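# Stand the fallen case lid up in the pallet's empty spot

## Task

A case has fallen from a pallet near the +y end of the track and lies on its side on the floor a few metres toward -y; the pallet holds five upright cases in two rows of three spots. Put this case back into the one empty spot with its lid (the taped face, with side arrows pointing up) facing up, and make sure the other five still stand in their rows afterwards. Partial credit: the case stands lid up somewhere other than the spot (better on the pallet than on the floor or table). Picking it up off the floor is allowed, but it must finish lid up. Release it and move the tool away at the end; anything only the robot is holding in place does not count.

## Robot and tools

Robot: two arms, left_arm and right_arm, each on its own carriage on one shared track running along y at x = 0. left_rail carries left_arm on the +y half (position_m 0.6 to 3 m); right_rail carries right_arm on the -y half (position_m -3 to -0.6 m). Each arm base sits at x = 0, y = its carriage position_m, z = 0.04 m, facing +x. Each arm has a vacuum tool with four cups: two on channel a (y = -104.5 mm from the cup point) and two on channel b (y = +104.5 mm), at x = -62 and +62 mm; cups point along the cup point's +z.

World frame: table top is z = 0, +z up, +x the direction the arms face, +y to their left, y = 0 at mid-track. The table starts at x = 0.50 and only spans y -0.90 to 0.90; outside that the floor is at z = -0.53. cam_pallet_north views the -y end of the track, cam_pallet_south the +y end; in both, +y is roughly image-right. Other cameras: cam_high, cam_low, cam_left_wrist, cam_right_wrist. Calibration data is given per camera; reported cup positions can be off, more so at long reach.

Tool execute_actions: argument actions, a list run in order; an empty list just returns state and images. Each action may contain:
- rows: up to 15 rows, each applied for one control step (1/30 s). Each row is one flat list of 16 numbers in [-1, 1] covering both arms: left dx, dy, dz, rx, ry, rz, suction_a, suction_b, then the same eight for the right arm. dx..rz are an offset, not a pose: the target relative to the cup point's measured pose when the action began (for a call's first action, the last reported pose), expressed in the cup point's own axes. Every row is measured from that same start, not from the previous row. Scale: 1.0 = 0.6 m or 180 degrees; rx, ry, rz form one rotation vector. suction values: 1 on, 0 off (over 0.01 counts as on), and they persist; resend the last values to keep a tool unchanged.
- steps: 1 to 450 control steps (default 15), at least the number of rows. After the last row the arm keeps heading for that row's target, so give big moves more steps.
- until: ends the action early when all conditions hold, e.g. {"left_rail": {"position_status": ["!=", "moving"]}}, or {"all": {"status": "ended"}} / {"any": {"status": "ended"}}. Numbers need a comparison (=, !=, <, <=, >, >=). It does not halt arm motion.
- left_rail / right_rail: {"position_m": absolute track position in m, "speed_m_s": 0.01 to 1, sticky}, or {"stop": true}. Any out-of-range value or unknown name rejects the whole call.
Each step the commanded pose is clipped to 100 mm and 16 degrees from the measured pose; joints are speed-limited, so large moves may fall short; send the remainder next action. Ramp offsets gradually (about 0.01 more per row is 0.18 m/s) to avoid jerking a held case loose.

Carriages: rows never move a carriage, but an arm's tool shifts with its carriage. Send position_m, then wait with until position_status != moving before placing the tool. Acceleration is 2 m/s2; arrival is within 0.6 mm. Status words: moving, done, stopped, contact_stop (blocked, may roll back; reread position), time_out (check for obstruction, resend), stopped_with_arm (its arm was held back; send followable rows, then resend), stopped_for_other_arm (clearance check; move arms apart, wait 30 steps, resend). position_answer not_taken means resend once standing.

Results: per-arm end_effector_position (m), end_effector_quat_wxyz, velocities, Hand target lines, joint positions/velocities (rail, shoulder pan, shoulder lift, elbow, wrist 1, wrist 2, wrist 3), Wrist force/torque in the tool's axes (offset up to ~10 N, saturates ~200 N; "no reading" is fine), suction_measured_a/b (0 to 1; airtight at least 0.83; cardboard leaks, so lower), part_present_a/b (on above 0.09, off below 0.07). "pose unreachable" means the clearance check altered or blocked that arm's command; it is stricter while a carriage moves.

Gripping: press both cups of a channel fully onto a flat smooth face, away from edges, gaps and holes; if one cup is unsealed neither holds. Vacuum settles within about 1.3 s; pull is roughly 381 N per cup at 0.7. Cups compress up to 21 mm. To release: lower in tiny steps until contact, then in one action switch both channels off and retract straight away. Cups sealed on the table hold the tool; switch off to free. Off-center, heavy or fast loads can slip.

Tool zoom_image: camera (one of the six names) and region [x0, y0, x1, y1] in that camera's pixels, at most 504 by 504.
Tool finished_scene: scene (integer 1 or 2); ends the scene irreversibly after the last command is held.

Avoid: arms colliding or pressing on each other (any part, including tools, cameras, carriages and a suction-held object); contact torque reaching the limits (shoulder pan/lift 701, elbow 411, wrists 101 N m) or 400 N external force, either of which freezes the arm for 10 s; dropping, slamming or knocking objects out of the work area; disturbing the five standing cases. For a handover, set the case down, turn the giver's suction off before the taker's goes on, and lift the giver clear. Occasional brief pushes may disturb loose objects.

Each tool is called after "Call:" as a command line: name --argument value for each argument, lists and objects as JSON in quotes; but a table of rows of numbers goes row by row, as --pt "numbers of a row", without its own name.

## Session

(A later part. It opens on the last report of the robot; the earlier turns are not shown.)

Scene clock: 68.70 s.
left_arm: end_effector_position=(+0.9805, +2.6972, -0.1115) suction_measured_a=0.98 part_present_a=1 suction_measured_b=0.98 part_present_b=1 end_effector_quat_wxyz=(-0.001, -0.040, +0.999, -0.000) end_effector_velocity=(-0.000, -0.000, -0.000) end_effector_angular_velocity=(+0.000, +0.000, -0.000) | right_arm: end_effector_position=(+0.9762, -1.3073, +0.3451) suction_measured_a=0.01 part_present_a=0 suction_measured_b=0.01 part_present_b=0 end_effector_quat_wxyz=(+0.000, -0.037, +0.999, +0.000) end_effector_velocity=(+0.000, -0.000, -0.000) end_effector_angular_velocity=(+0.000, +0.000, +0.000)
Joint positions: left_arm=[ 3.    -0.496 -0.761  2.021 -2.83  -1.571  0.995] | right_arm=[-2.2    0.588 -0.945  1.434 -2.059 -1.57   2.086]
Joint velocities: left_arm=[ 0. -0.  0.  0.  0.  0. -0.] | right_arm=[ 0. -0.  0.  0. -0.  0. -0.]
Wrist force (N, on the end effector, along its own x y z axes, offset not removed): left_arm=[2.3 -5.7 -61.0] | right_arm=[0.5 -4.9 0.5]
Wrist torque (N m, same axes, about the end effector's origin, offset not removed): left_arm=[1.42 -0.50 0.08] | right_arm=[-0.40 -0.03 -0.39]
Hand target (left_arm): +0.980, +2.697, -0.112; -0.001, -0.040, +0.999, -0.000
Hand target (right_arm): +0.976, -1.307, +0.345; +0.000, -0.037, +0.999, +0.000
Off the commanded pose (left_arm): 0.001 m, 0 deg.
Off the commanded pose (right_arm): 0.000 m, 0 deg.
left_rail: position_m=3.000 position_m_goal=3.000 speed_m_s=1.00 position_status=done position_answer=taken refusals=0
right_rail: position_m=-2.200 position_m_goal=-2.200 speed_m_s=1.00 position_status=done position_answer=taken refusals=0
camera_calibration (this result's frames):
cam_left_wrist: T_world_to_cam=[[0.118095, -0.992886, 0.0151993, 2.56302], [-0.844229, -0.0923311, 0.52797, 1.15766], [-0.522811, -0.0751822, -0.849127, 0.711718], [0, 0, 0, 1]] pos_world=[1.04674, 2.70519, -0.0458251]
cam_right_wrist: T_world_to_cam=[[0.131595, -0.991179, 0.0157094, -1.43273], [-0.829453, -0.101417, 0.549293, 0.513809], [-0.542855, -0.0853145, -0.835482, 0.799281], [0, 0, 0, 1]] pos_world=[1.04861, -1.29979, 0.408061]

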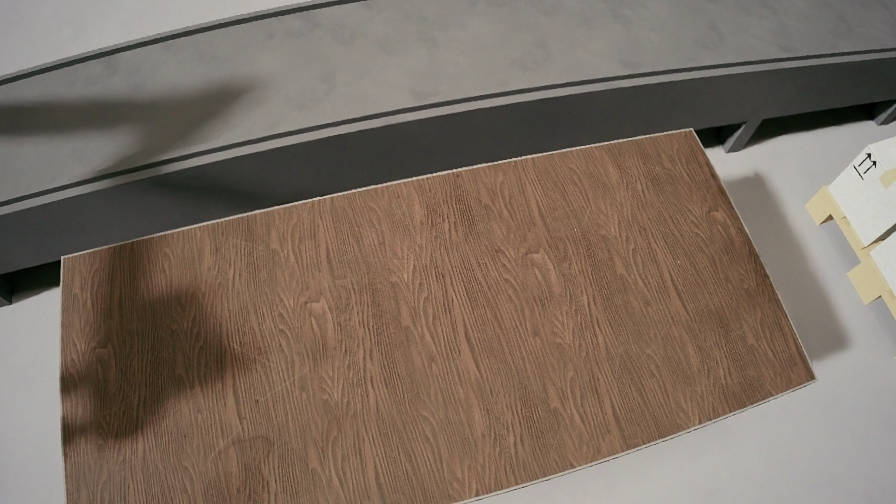

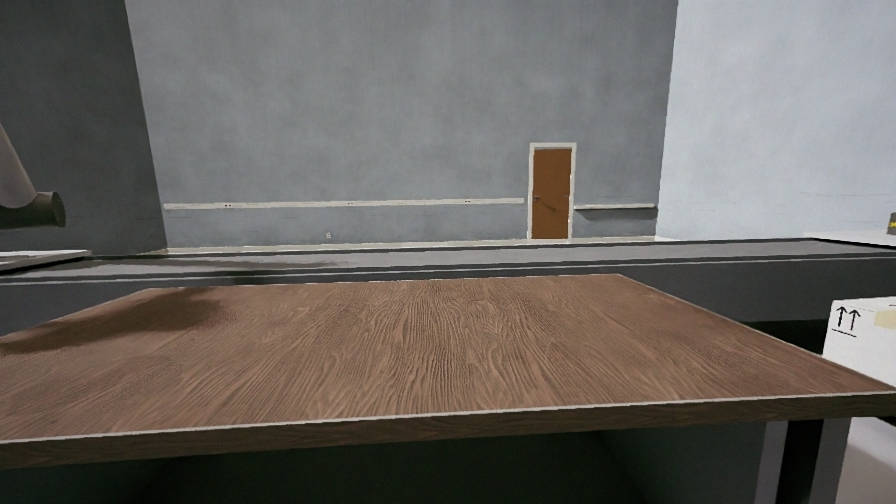

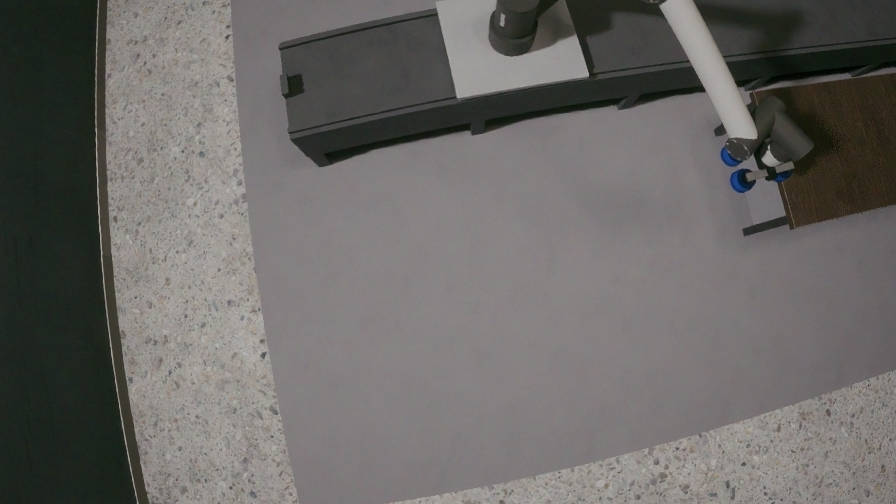

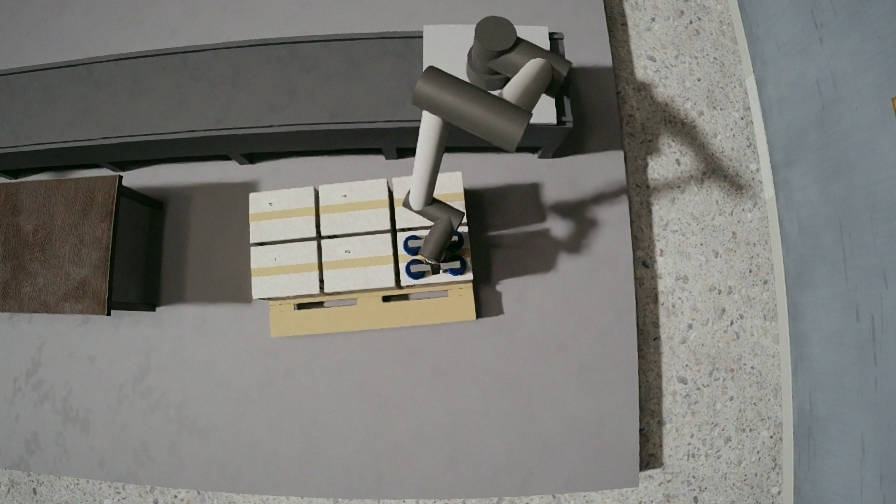

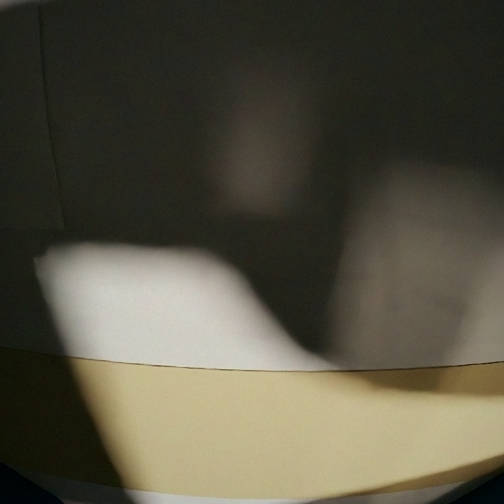

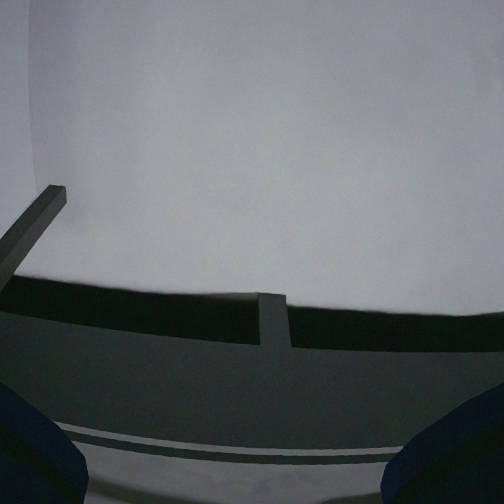

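Call:
execute_actions --actions '[{"rows": [[0,0,0.0042,0,0,0,1,1, 0,0,0,0,0,0,0,0]], "steps": 1}]'

Scene clock: 68.87 s.
left_arm: end_effector_position=(+0.9805, +2.6972, -0.1116) suction_measured_a=0.98 part_present_a=1 suction_measured_b=0.98 part_present_b=1 end_effector_quat_wxyz=(-0.001, -0.040, +0.999, -0.000) end_effector_velocity=(+0.000, -0.000, -0.005) end_effector_angular_velocity=(-0.000, -0.000, +0.000) | right_arm: end_effector_position=(+0.9762, -1.3073, +0.3451) suction_measured_a=0.01 part_present_a=0 suction_measured_b=0.01 part_present_b=0 end_effector_quat_wxyz=(+0.000, -0.037, +0.999, +0.000) end_effector_velocity=(+0.000, -0.000, +0.000) end_effector_angular_velocity=(+0.000, -0.000, -0.000)
Joint positions: left_arm=[ 3.    -0.496 -0.761  2.021 -2.83  -1.571  0.995] | right_arm=[-2.2    0.588 -0.945  1.434 -2.059 -1.57   2.086]
Joint velocities: left_arm=[ 0.    -0.     0.006 -0.001 -0.005 -0.    -0.   ] | right_arm=[ 0. -0. -0. -0.  0.  0. -0.]
Wrist force (N, on the end effector, along its own x y z axes, offset not removed): left_arm=[7.6 3.9 -57.4] | right_arm=[-0.9 -3.4 3.1]
Wrist torque (N m, same axes, about the end effector's origin, offset not removed): left_arm=[2.44 -1.18 -0.04] | right_arm=[-0.30 0.11 -0.41]
Hand target (left_arm): +0.980, +2.697, -0.114; -0.001, -0.040, +0.999, -0.000
Hand target (right_arm): +0.976, -1.307, +0.345; +0.000, -0.037, +0.999, +0.000
Off the commanded pose (left_arm): 0.002 m, 0 deg.
Off the commanded pose (right_arm): 0.000 m, 0 deg.
left_rail: position_m=3.000 position_m_goal=3.000 speed_m_s=1.00 position_status=done position_answer=taken refusals=0
right_rail: position_m=-2.200 position_m_goal=-2.200 speed_m_s=1.00 position_status=done position_answer=taken refusals=0
camera_calibration (this result's frames):
cam_left_wrist: T_world_to_cam=[[0.118095, -0.992886, 0.0151988, 2.56302], [-0.844229, -0.0923313, 0.527971, 1.15768], [-0.522811, -0.0751818, -0.849127, 0.711684], [0, 0, 0, 1]] pos_world=[1.04674, 2.70519, -0.0458648]
cam_right_wrist: T_world_to_cam=[[0.131595, -0.991179, 0.0157094, -1.43273], [-0.829453, -0.101417, 0.549293, 0.513809], [-0.542855, -0.0853145, -0.835482, 0.799281], [0, 0, 0, 1]] pos_world=[1.04861, -1.29979, 0.40806]

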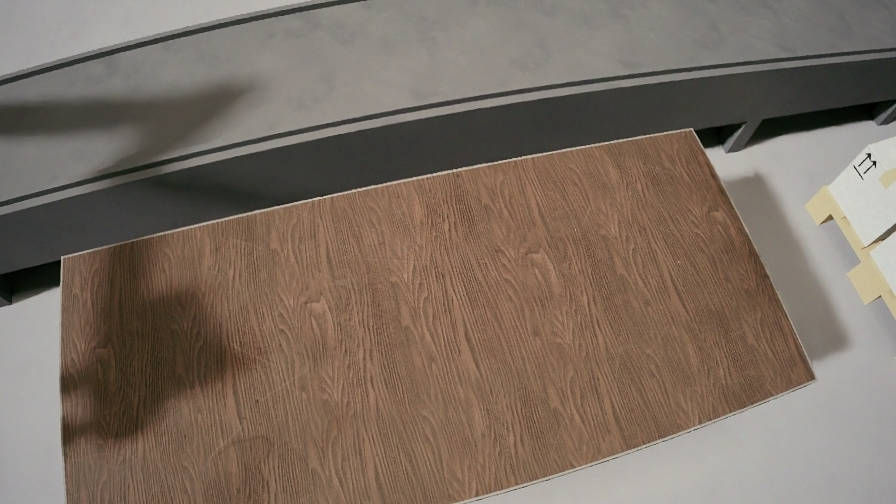

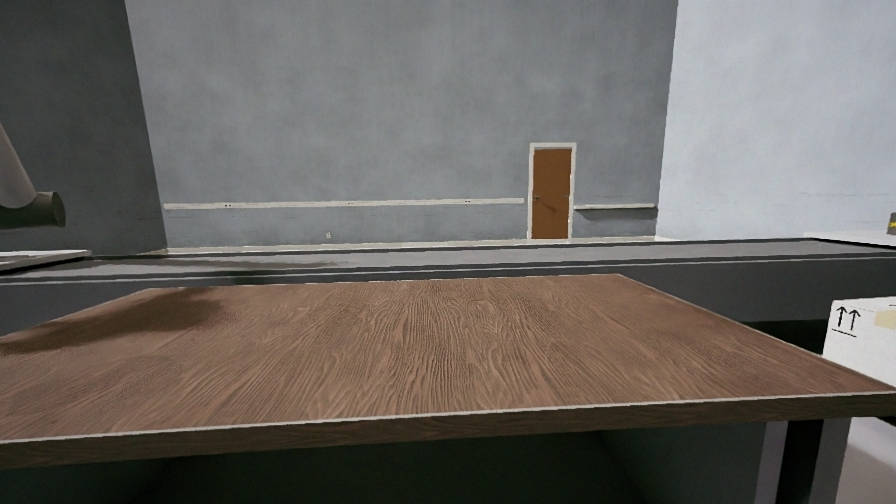

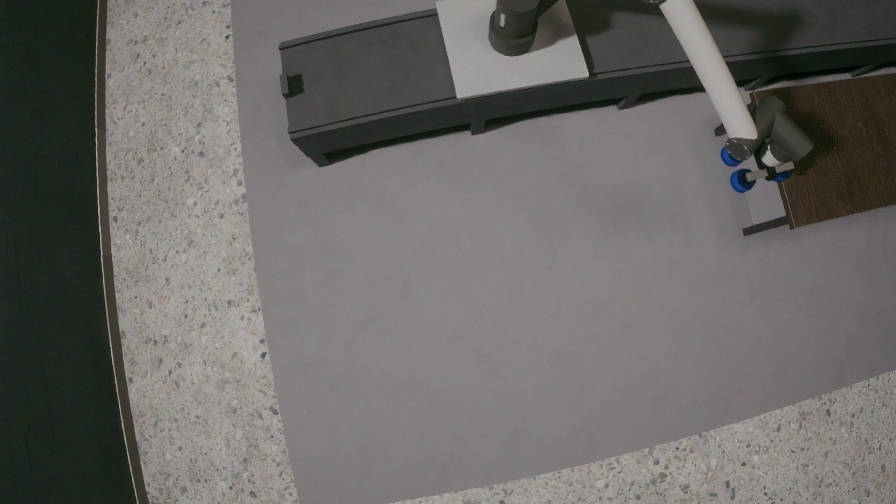

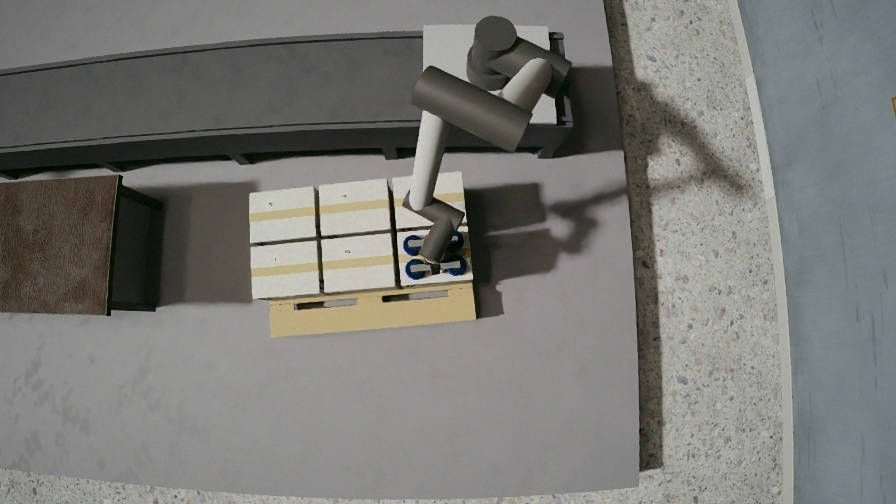

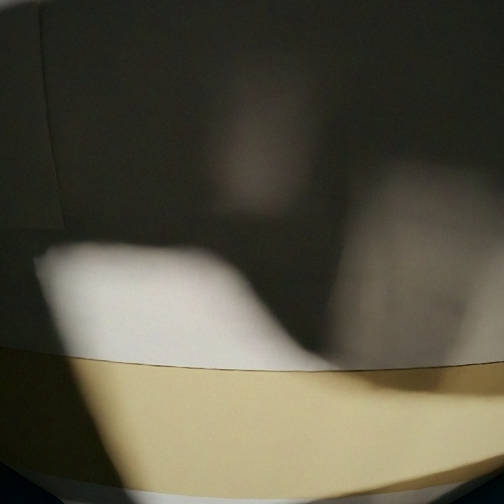

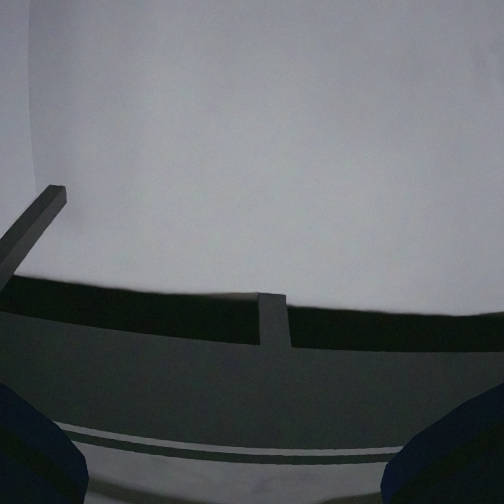

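Call:
zoom_image --camera "cam_pallet_south" --region '[375, 195, 495, 300]'

Region (375, 195, 495, 300) of cam_pallet_south's 896x504 image, scaled by 4.200, with more detail than that image has; it fills the top 441 rows of this view, and the rest is white.

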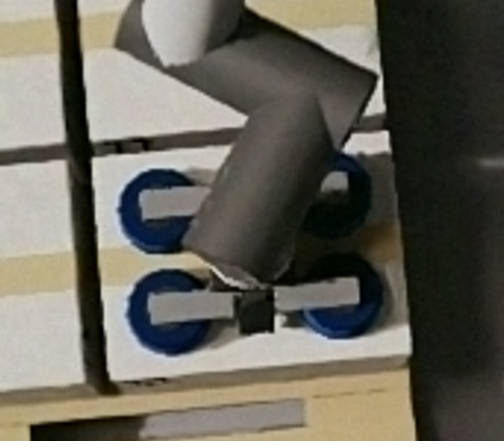

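Call:
execute_actions --actions '[]'

Scene clock: 69.13 s.
left_arm: end_effector_position=(+0.9805, +2.6973, -0.1137) suction_measured_a=0.98 part_present_a=1 suction_measured_b=0.98 part_present_b=1 end_effector_quat_wxyz=(-0.001, -0.040, +0.999, -0.000) end_effector_velocity=(+0.000, -0.000, -0.003) end_effector_angular_velocity=(-0.000, -0.000, +0.000) | right_arm: end_effector_position=(+0.9762, -1.3073, +0.3451) suction_measured_a=0.01 part_present_a=0 suction_measured_b=0.01 part_present_b=0 end_effector_quat_wxyz=(+0.000, -0.037, +0.999, +0.000) end_effector_velocity=(-0.000, +0.000, +0.000) end_effector_angular_velocity=(-0.000, -0.000, +0.000)
Joint positions: left_arm=[ 3.    -0.496 -0.758  2.02  -2.832 -1.571  0.995] | right_arm=[-2.2    0.588 -0.945  1.434 -2.059 -1.57   2.086]
Joint velocities: left_arm=[ 0.    -0.     0.003 -0.    -0.003  0.    -0.   ] | right_arm=[ 0.  0. -0. -0.  0. -0. -0.]
Wrist force (N, on the end effector, along its own x y z axes, offset not removed): left_arm=[0.7 -6.9 -53.3] | right_arm=[0.8 -4.3 2.4]
Wrist torque (N m, same axes, about the end effector's origin, offset not removed): left_arm=[1.26 -0.22 -0.19] | right_arm=[-0.34 -0.07 -0.35]
Hand target (left_arm): +0.980, +2.697, -0.114; -0.001, -0.040, +0.999, -0.000
Hand target (right_arm): +0.976, -1.307, +0.345; +0.000, -0.037, +0.999, +0.000
Off the commanded pose (left_arm): 0.000 m, 0 deg.
Off the commanded pose (right_arm): 0.000 m, 0 deg.
left_rail: position_m=3.000 position_m_goal=3.000 speed_m_s=1.00 position_status=done position_answer=taken refusals=0
right_rail: position_m=-2.200 position_m_goal=-2.200 speed_m_s=1.00 position_status=done position_answer=taken refusals=0
camera_calibration (this result's frames):
cam_left_wrist: T_world_to_cam=[[0.118093, -0.992887, 0.0151796, 2.56306], [-0.844219, -0.0923385, 0.527984, 1.15881], [-0.522827, -0.0751661, -0.849118, 0.709827], [0, 0, 0, 1]] pos_world=[1.04673, 2.70519, -0.0480146]
cam_right_wrist: T_world_to_cam=[[0.131595, -0.991179, 0.0157095, -1.43273], [-0.829453, -0.101417, 0.549293, 0.513809], [-0.542855, -0.0853145, -0.835482, 0.799281], [0, 0, 0, 1]] pos_world=[1.04861, -1.29979, 0.40806]

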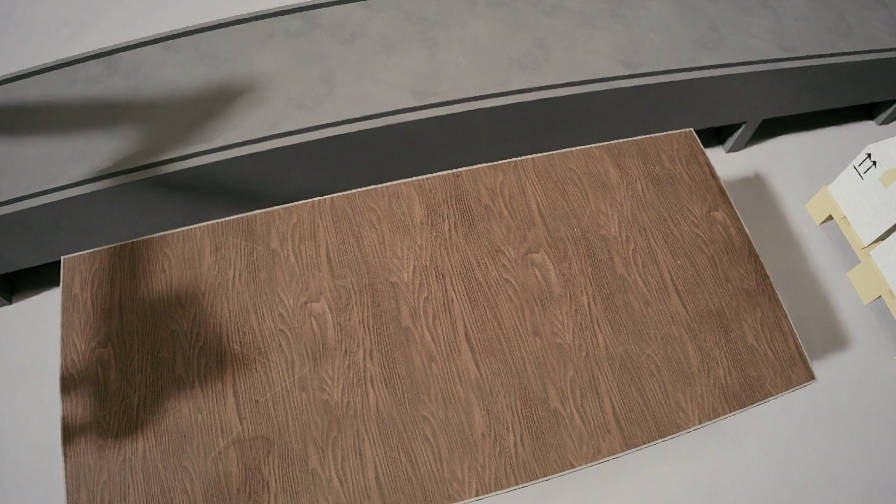

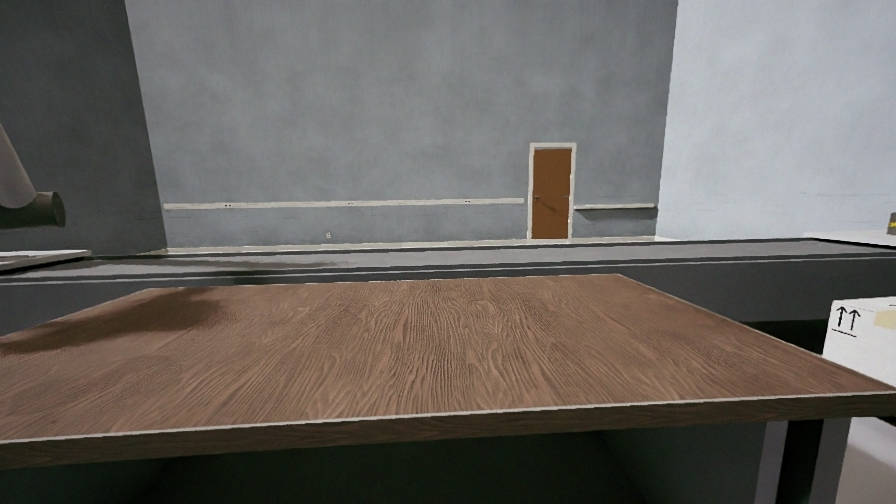

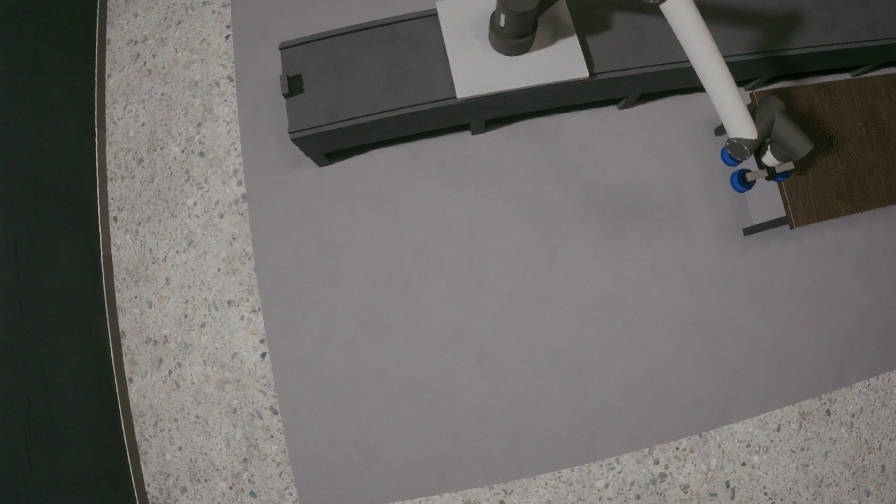

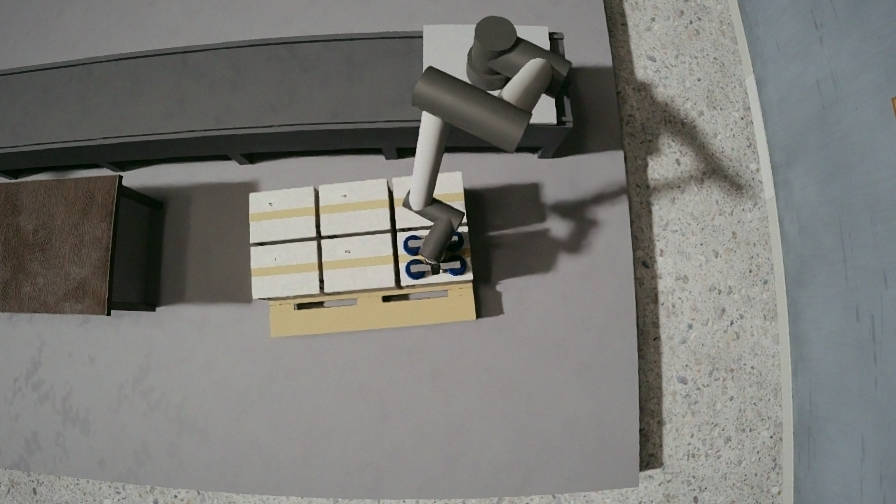

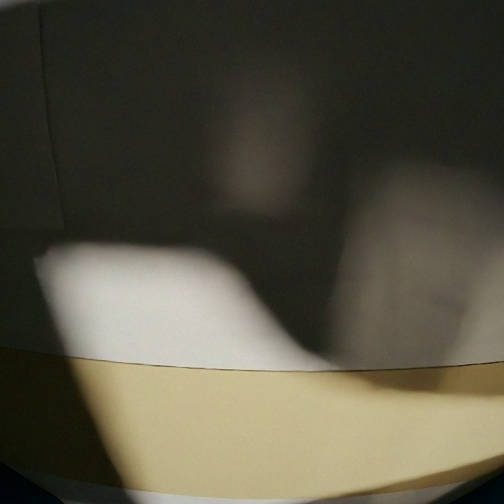

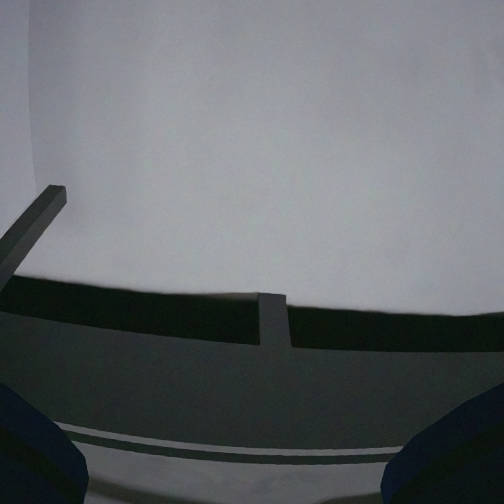

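Call:
execute_actions --actions '[{"rows": [[0,0,0.0035,0,0,0,1,1, 0,0,0,0,0,0,0,0]], "steps": 1}]'

Scene clock: 69.37 s.
left_arm: end_effector_position=(+0.9805, +2.6972, -0.1140) suction_measured_a=0.98 part_present_a=1 suction_measured_b=0.98 part_present_b=1 end_effector_quat_wxyz=(-0.001, -0.040, +0.999, -0.000) end_effector_velocity=(+0.000, -0.000, -0.004) end_effector_angular_velocity=(-0.000, -0.000, +0.000) | right_arm: end_effector_position=(+0.9762, -1.3073, +0.3451) suction_measured_a=0.01 part_present_a=0 suction_measured_b=0.01 part_present_b=0 end_effector_quat_wxyz=(+0.000, -0.037, +0.999, +0.000) end_effector_velocity=(-0.000, -0.000, +0.000) end_effector_angular_velocity=(+0.000, -0.000, -0.000)
Joint positions: left_arm=[ 3.    -0.496 -0.758  2.02  -2.832 -1.571  0.995] | right_arm=[-2.2    0.588 -0.945  1.434 -2.059 -1.57   2.086]
Joint velocities: left_arm=[ 0.    -0.     0.005 -0.001 -0.004  0.    -0.   ] | right_arm=[ 0.  0. -0.  0. -0. -0.  0.]
Wrist force (N, on the end effector, along its own x y z axes, offset not removed): left_arm=[8.0 -9.8 -56.6] | right_arm=[-1.4 -4.8 4.6]
Wrist torque (N m, same axes, about the end effector's origin, offset not removed): left_arm=[0.66 -1.13 -0.05] | right_arm=[-0.38 0.18 -0.34]
Hand target (left_arm): +0.980, +2.697, -0.116; -0.001, -0.040, +0.999, -0.000
Hand target (right_arm): +0.976, -1.307, +0.345; +0.000, -0.037, +0.999, +0.000
Off the commanded pose (left_arm): 0.002 m, 0 deg.
Off the commanded pose (right_arm): 0.000 m, 0 deg.
left_rail: position_m=3.000 position_m_goal=3.000 speed_m_s=1.00 position_status=done position_answer=taken refusals=0
right_rail: position_m=-2.200 position_m_goal=-2.200 speed_m_s=1.00 position_status=done position_answer=taken refusals=0
camera_calibration (this result's frames):
cam_left_wrist: T_world_to_cam=[[0.118093, -0.992886, 0.0151872, 2.56307], [-0.844225, -0.0923356, 0.527975, 1.15898], [-0.522817, -0.0751716, -0.849124, 0.709578], [0, 0, 0, 1]] pos_world=[1.04674, 2.70519, -0.0483161]
cam_right_wrist: T_world_to_cam=[[0.131595, -0.991179, 0.0157093, -1.43273], [-0.829453, -0.101418, 0.549293, 0.513809], [-0.542855, -0.0853145, -0.835482, 0.799281], [0, 0, 0, 1]] pos_world=[1.04861, -1.29979, 0.408061]

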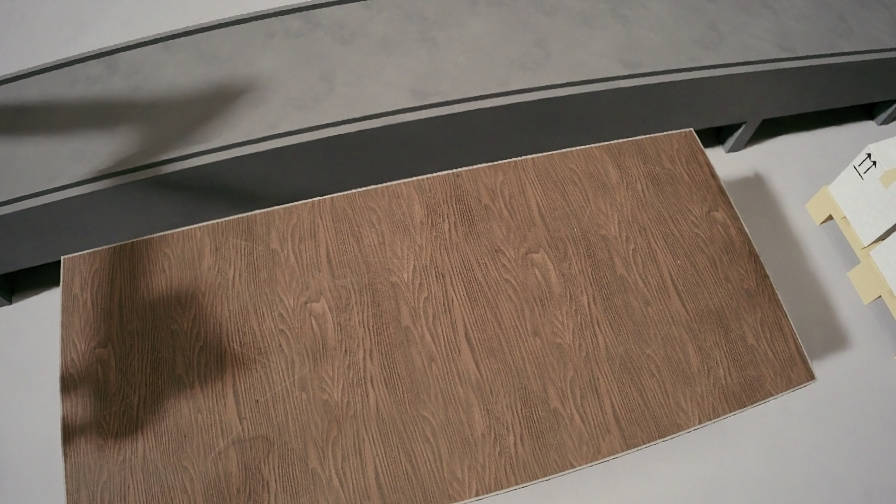

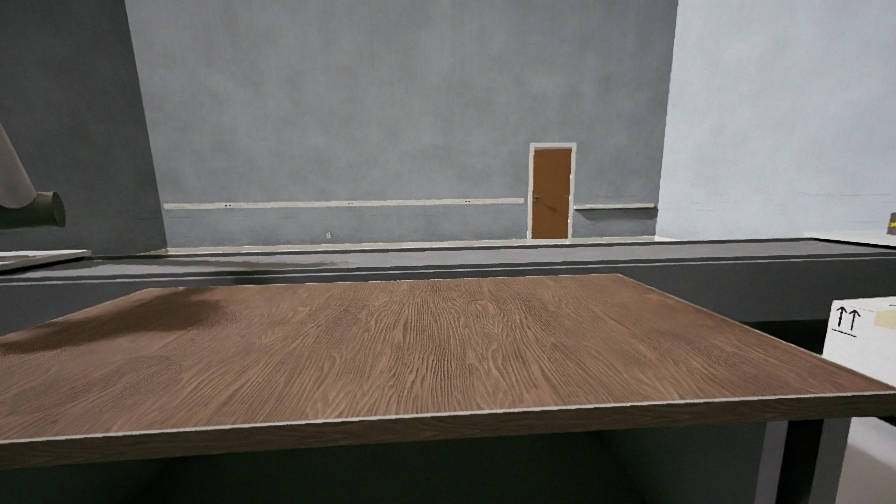

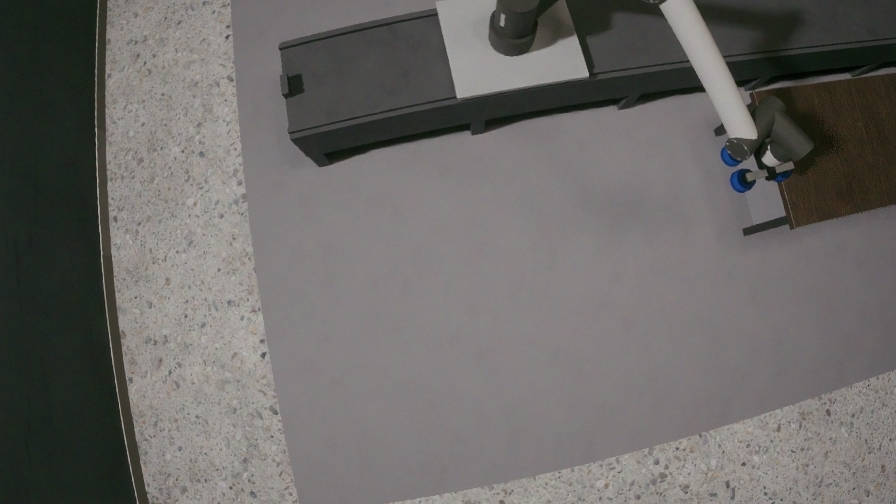

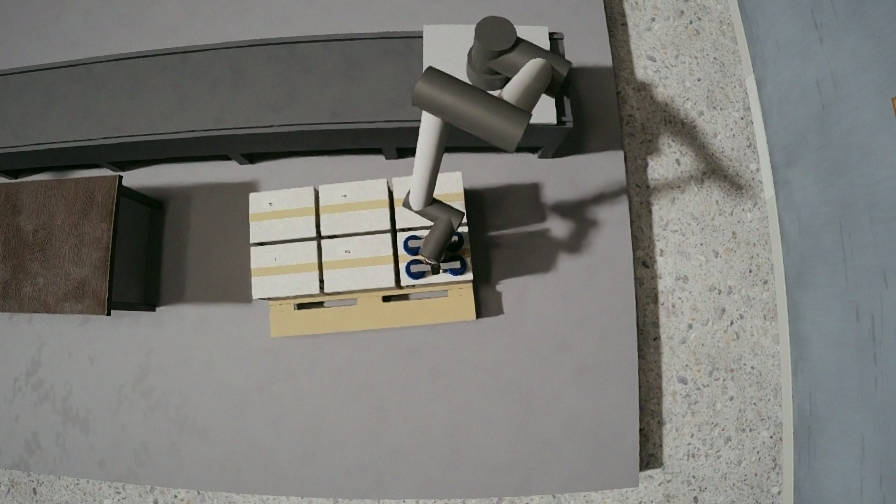

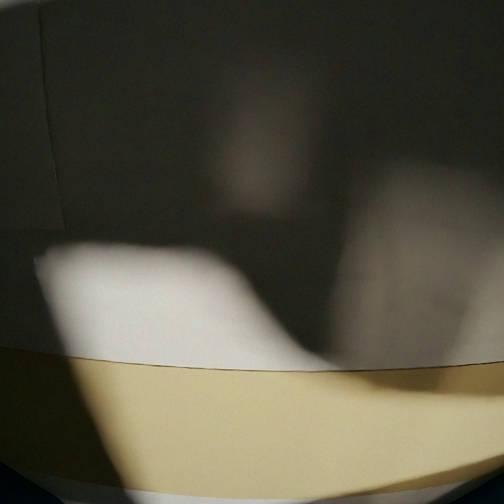

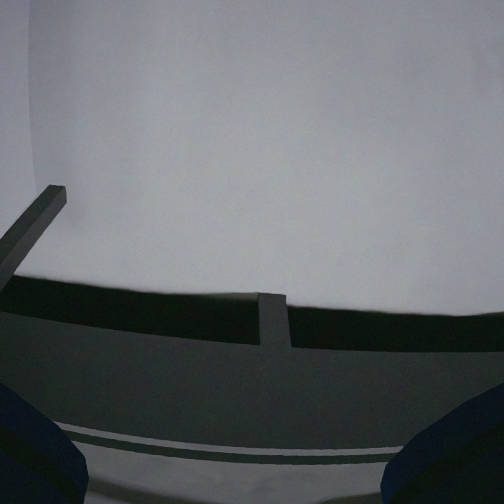

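Call:
execute_actions --actions '[]'

Scene clock: 69.70 s.
left_arm: end_effector_position=(+0.9804, +2.6973, -0.1157) suction_measured_a=0.98 part_present_a=1 suction_measured_b=0.98 part_present_b=1 end_effector_quat_wxyz=(-0.001, -0.040, +0.999, -0.000) end_effector_velocity=(+0.000, -0.000, -0.001) end_effector_angular_velocity=(-0.000, -0.000, -0.000) | right_arm: end_effector_position=(+0.9762, -1.3073, +0.3451) suction_measured_a=0.01 part_present_a=0 suction_measured_b=0.01 part_present_b=0 end_effector_quat_wxyz=(+0.000, -0.037, +0.999, +0.000) end_effector_velocity=(-0.000, +0.000, -0.000) end_effector_angular_velocity=(-0.000, +0.000, +0.000)
Joint positions: left_arm=[ 3.    -0.496 -0.756  2.02  -2.834 -1.571  0.995] | right_arm=[-2.2    0.588 -0.945  1.434 -2.059 -1.57   2.086]
Joint velocities: left_arm=[ 0.    -0.     0.001 -0.    -0.001  0.    -0.   ] | right_arm=[ 0.  0.  0. -0.  0. -0. -0.]
Wrist force (N, on the end effector, along its own x y z axes, offset not removed): left_arm=[6.1 -6.1 -53.0] | right_arm=[-2.6 -1.9 0.5]
Wrist torque (N m, same axes, about the end effector's origin, offset not removed): left_arm=[1.34 -1.23 0.41] | right_arm=[-0.06 0.36 -0.40]
Hand target (left_arm): +0.980, +2.697, -0.116; -0.001, -0.040, +0.999, -0.000
Hand target (right_arm): +0.976, -1.307, +0.345; +0.000, -0.037, +0.999, +0.000
Off the commanded pose (left_arm): 0.000 m, 0 deg.
Off the commanded pose (right_arm): 0.000 m, 0 deg.
left_rail: position_m=3.000 position_m_goal=3.000 speed_m_s=1.00 position_status=done position_answer=taken refusals=0
right_rail: position_m=-2.200 position_m_goal=-2.200 speed_m_s=1.00 position_status=done position_answer=taken refusals=0
camera_calibration (this result's frames):
cam_left_wrist: T_world_to_cam=[[0.118093, -0.992887, 0.015174, 2.5631], [-0.844215, -0.0923411, 0.527991, 1.15985], [-0.522834, -0.0751622, -0.849114, 0.70816], [0, 0, 0, 1]] pos_world=[1.04673, 2.70519, -0.0499735]
cam_right_wrist: T_world_to_cam=[[0.131595, -0.991179, 0.0157094, -1.43273], [-0.829453, -0.101417, 0.549293, 0.513809], [-0.542855, -0.0853144, -0.835482, 0.799281], [0, 0, 0, 1]] pos_world=[1.04861, -1.29979, 0.40806]

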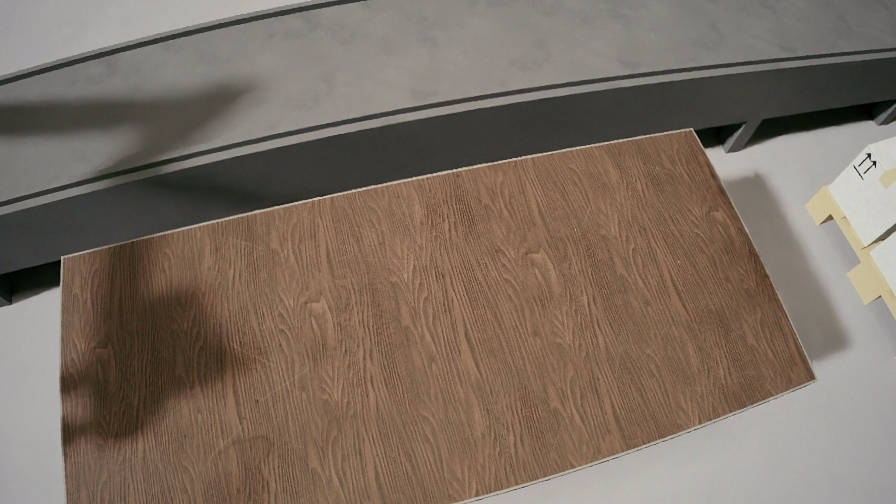

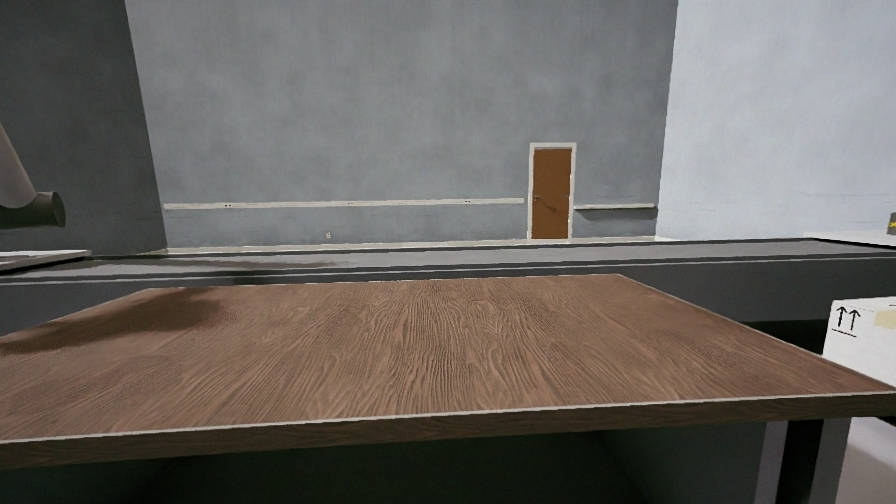

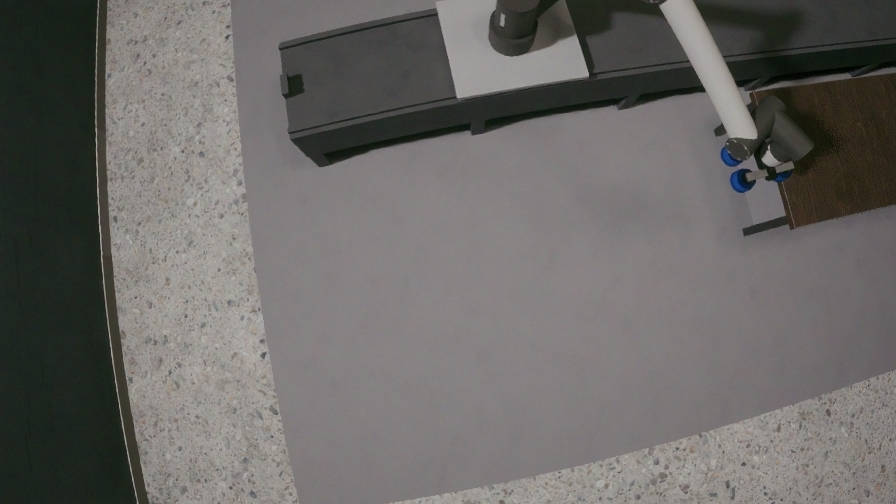

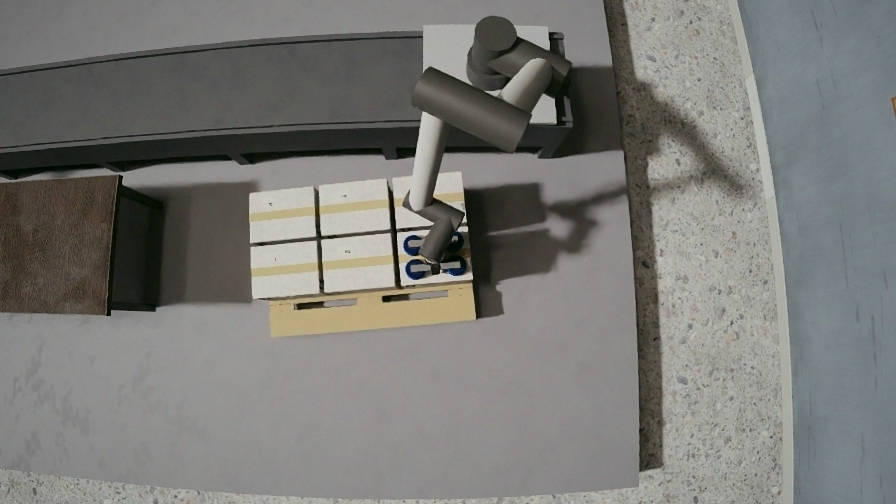

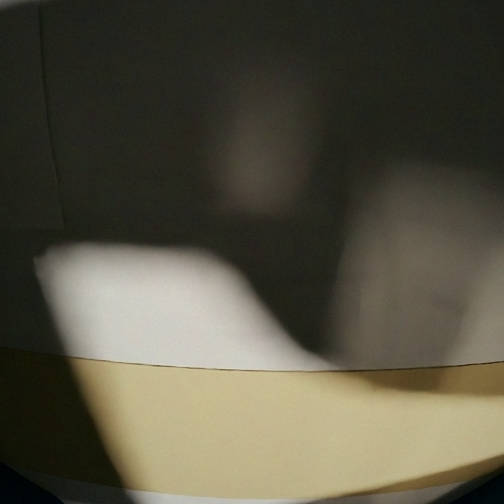

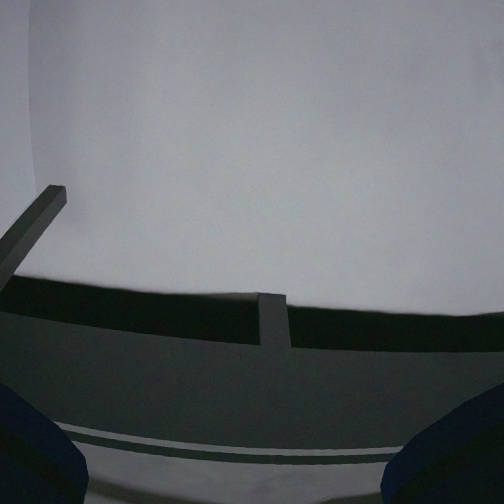

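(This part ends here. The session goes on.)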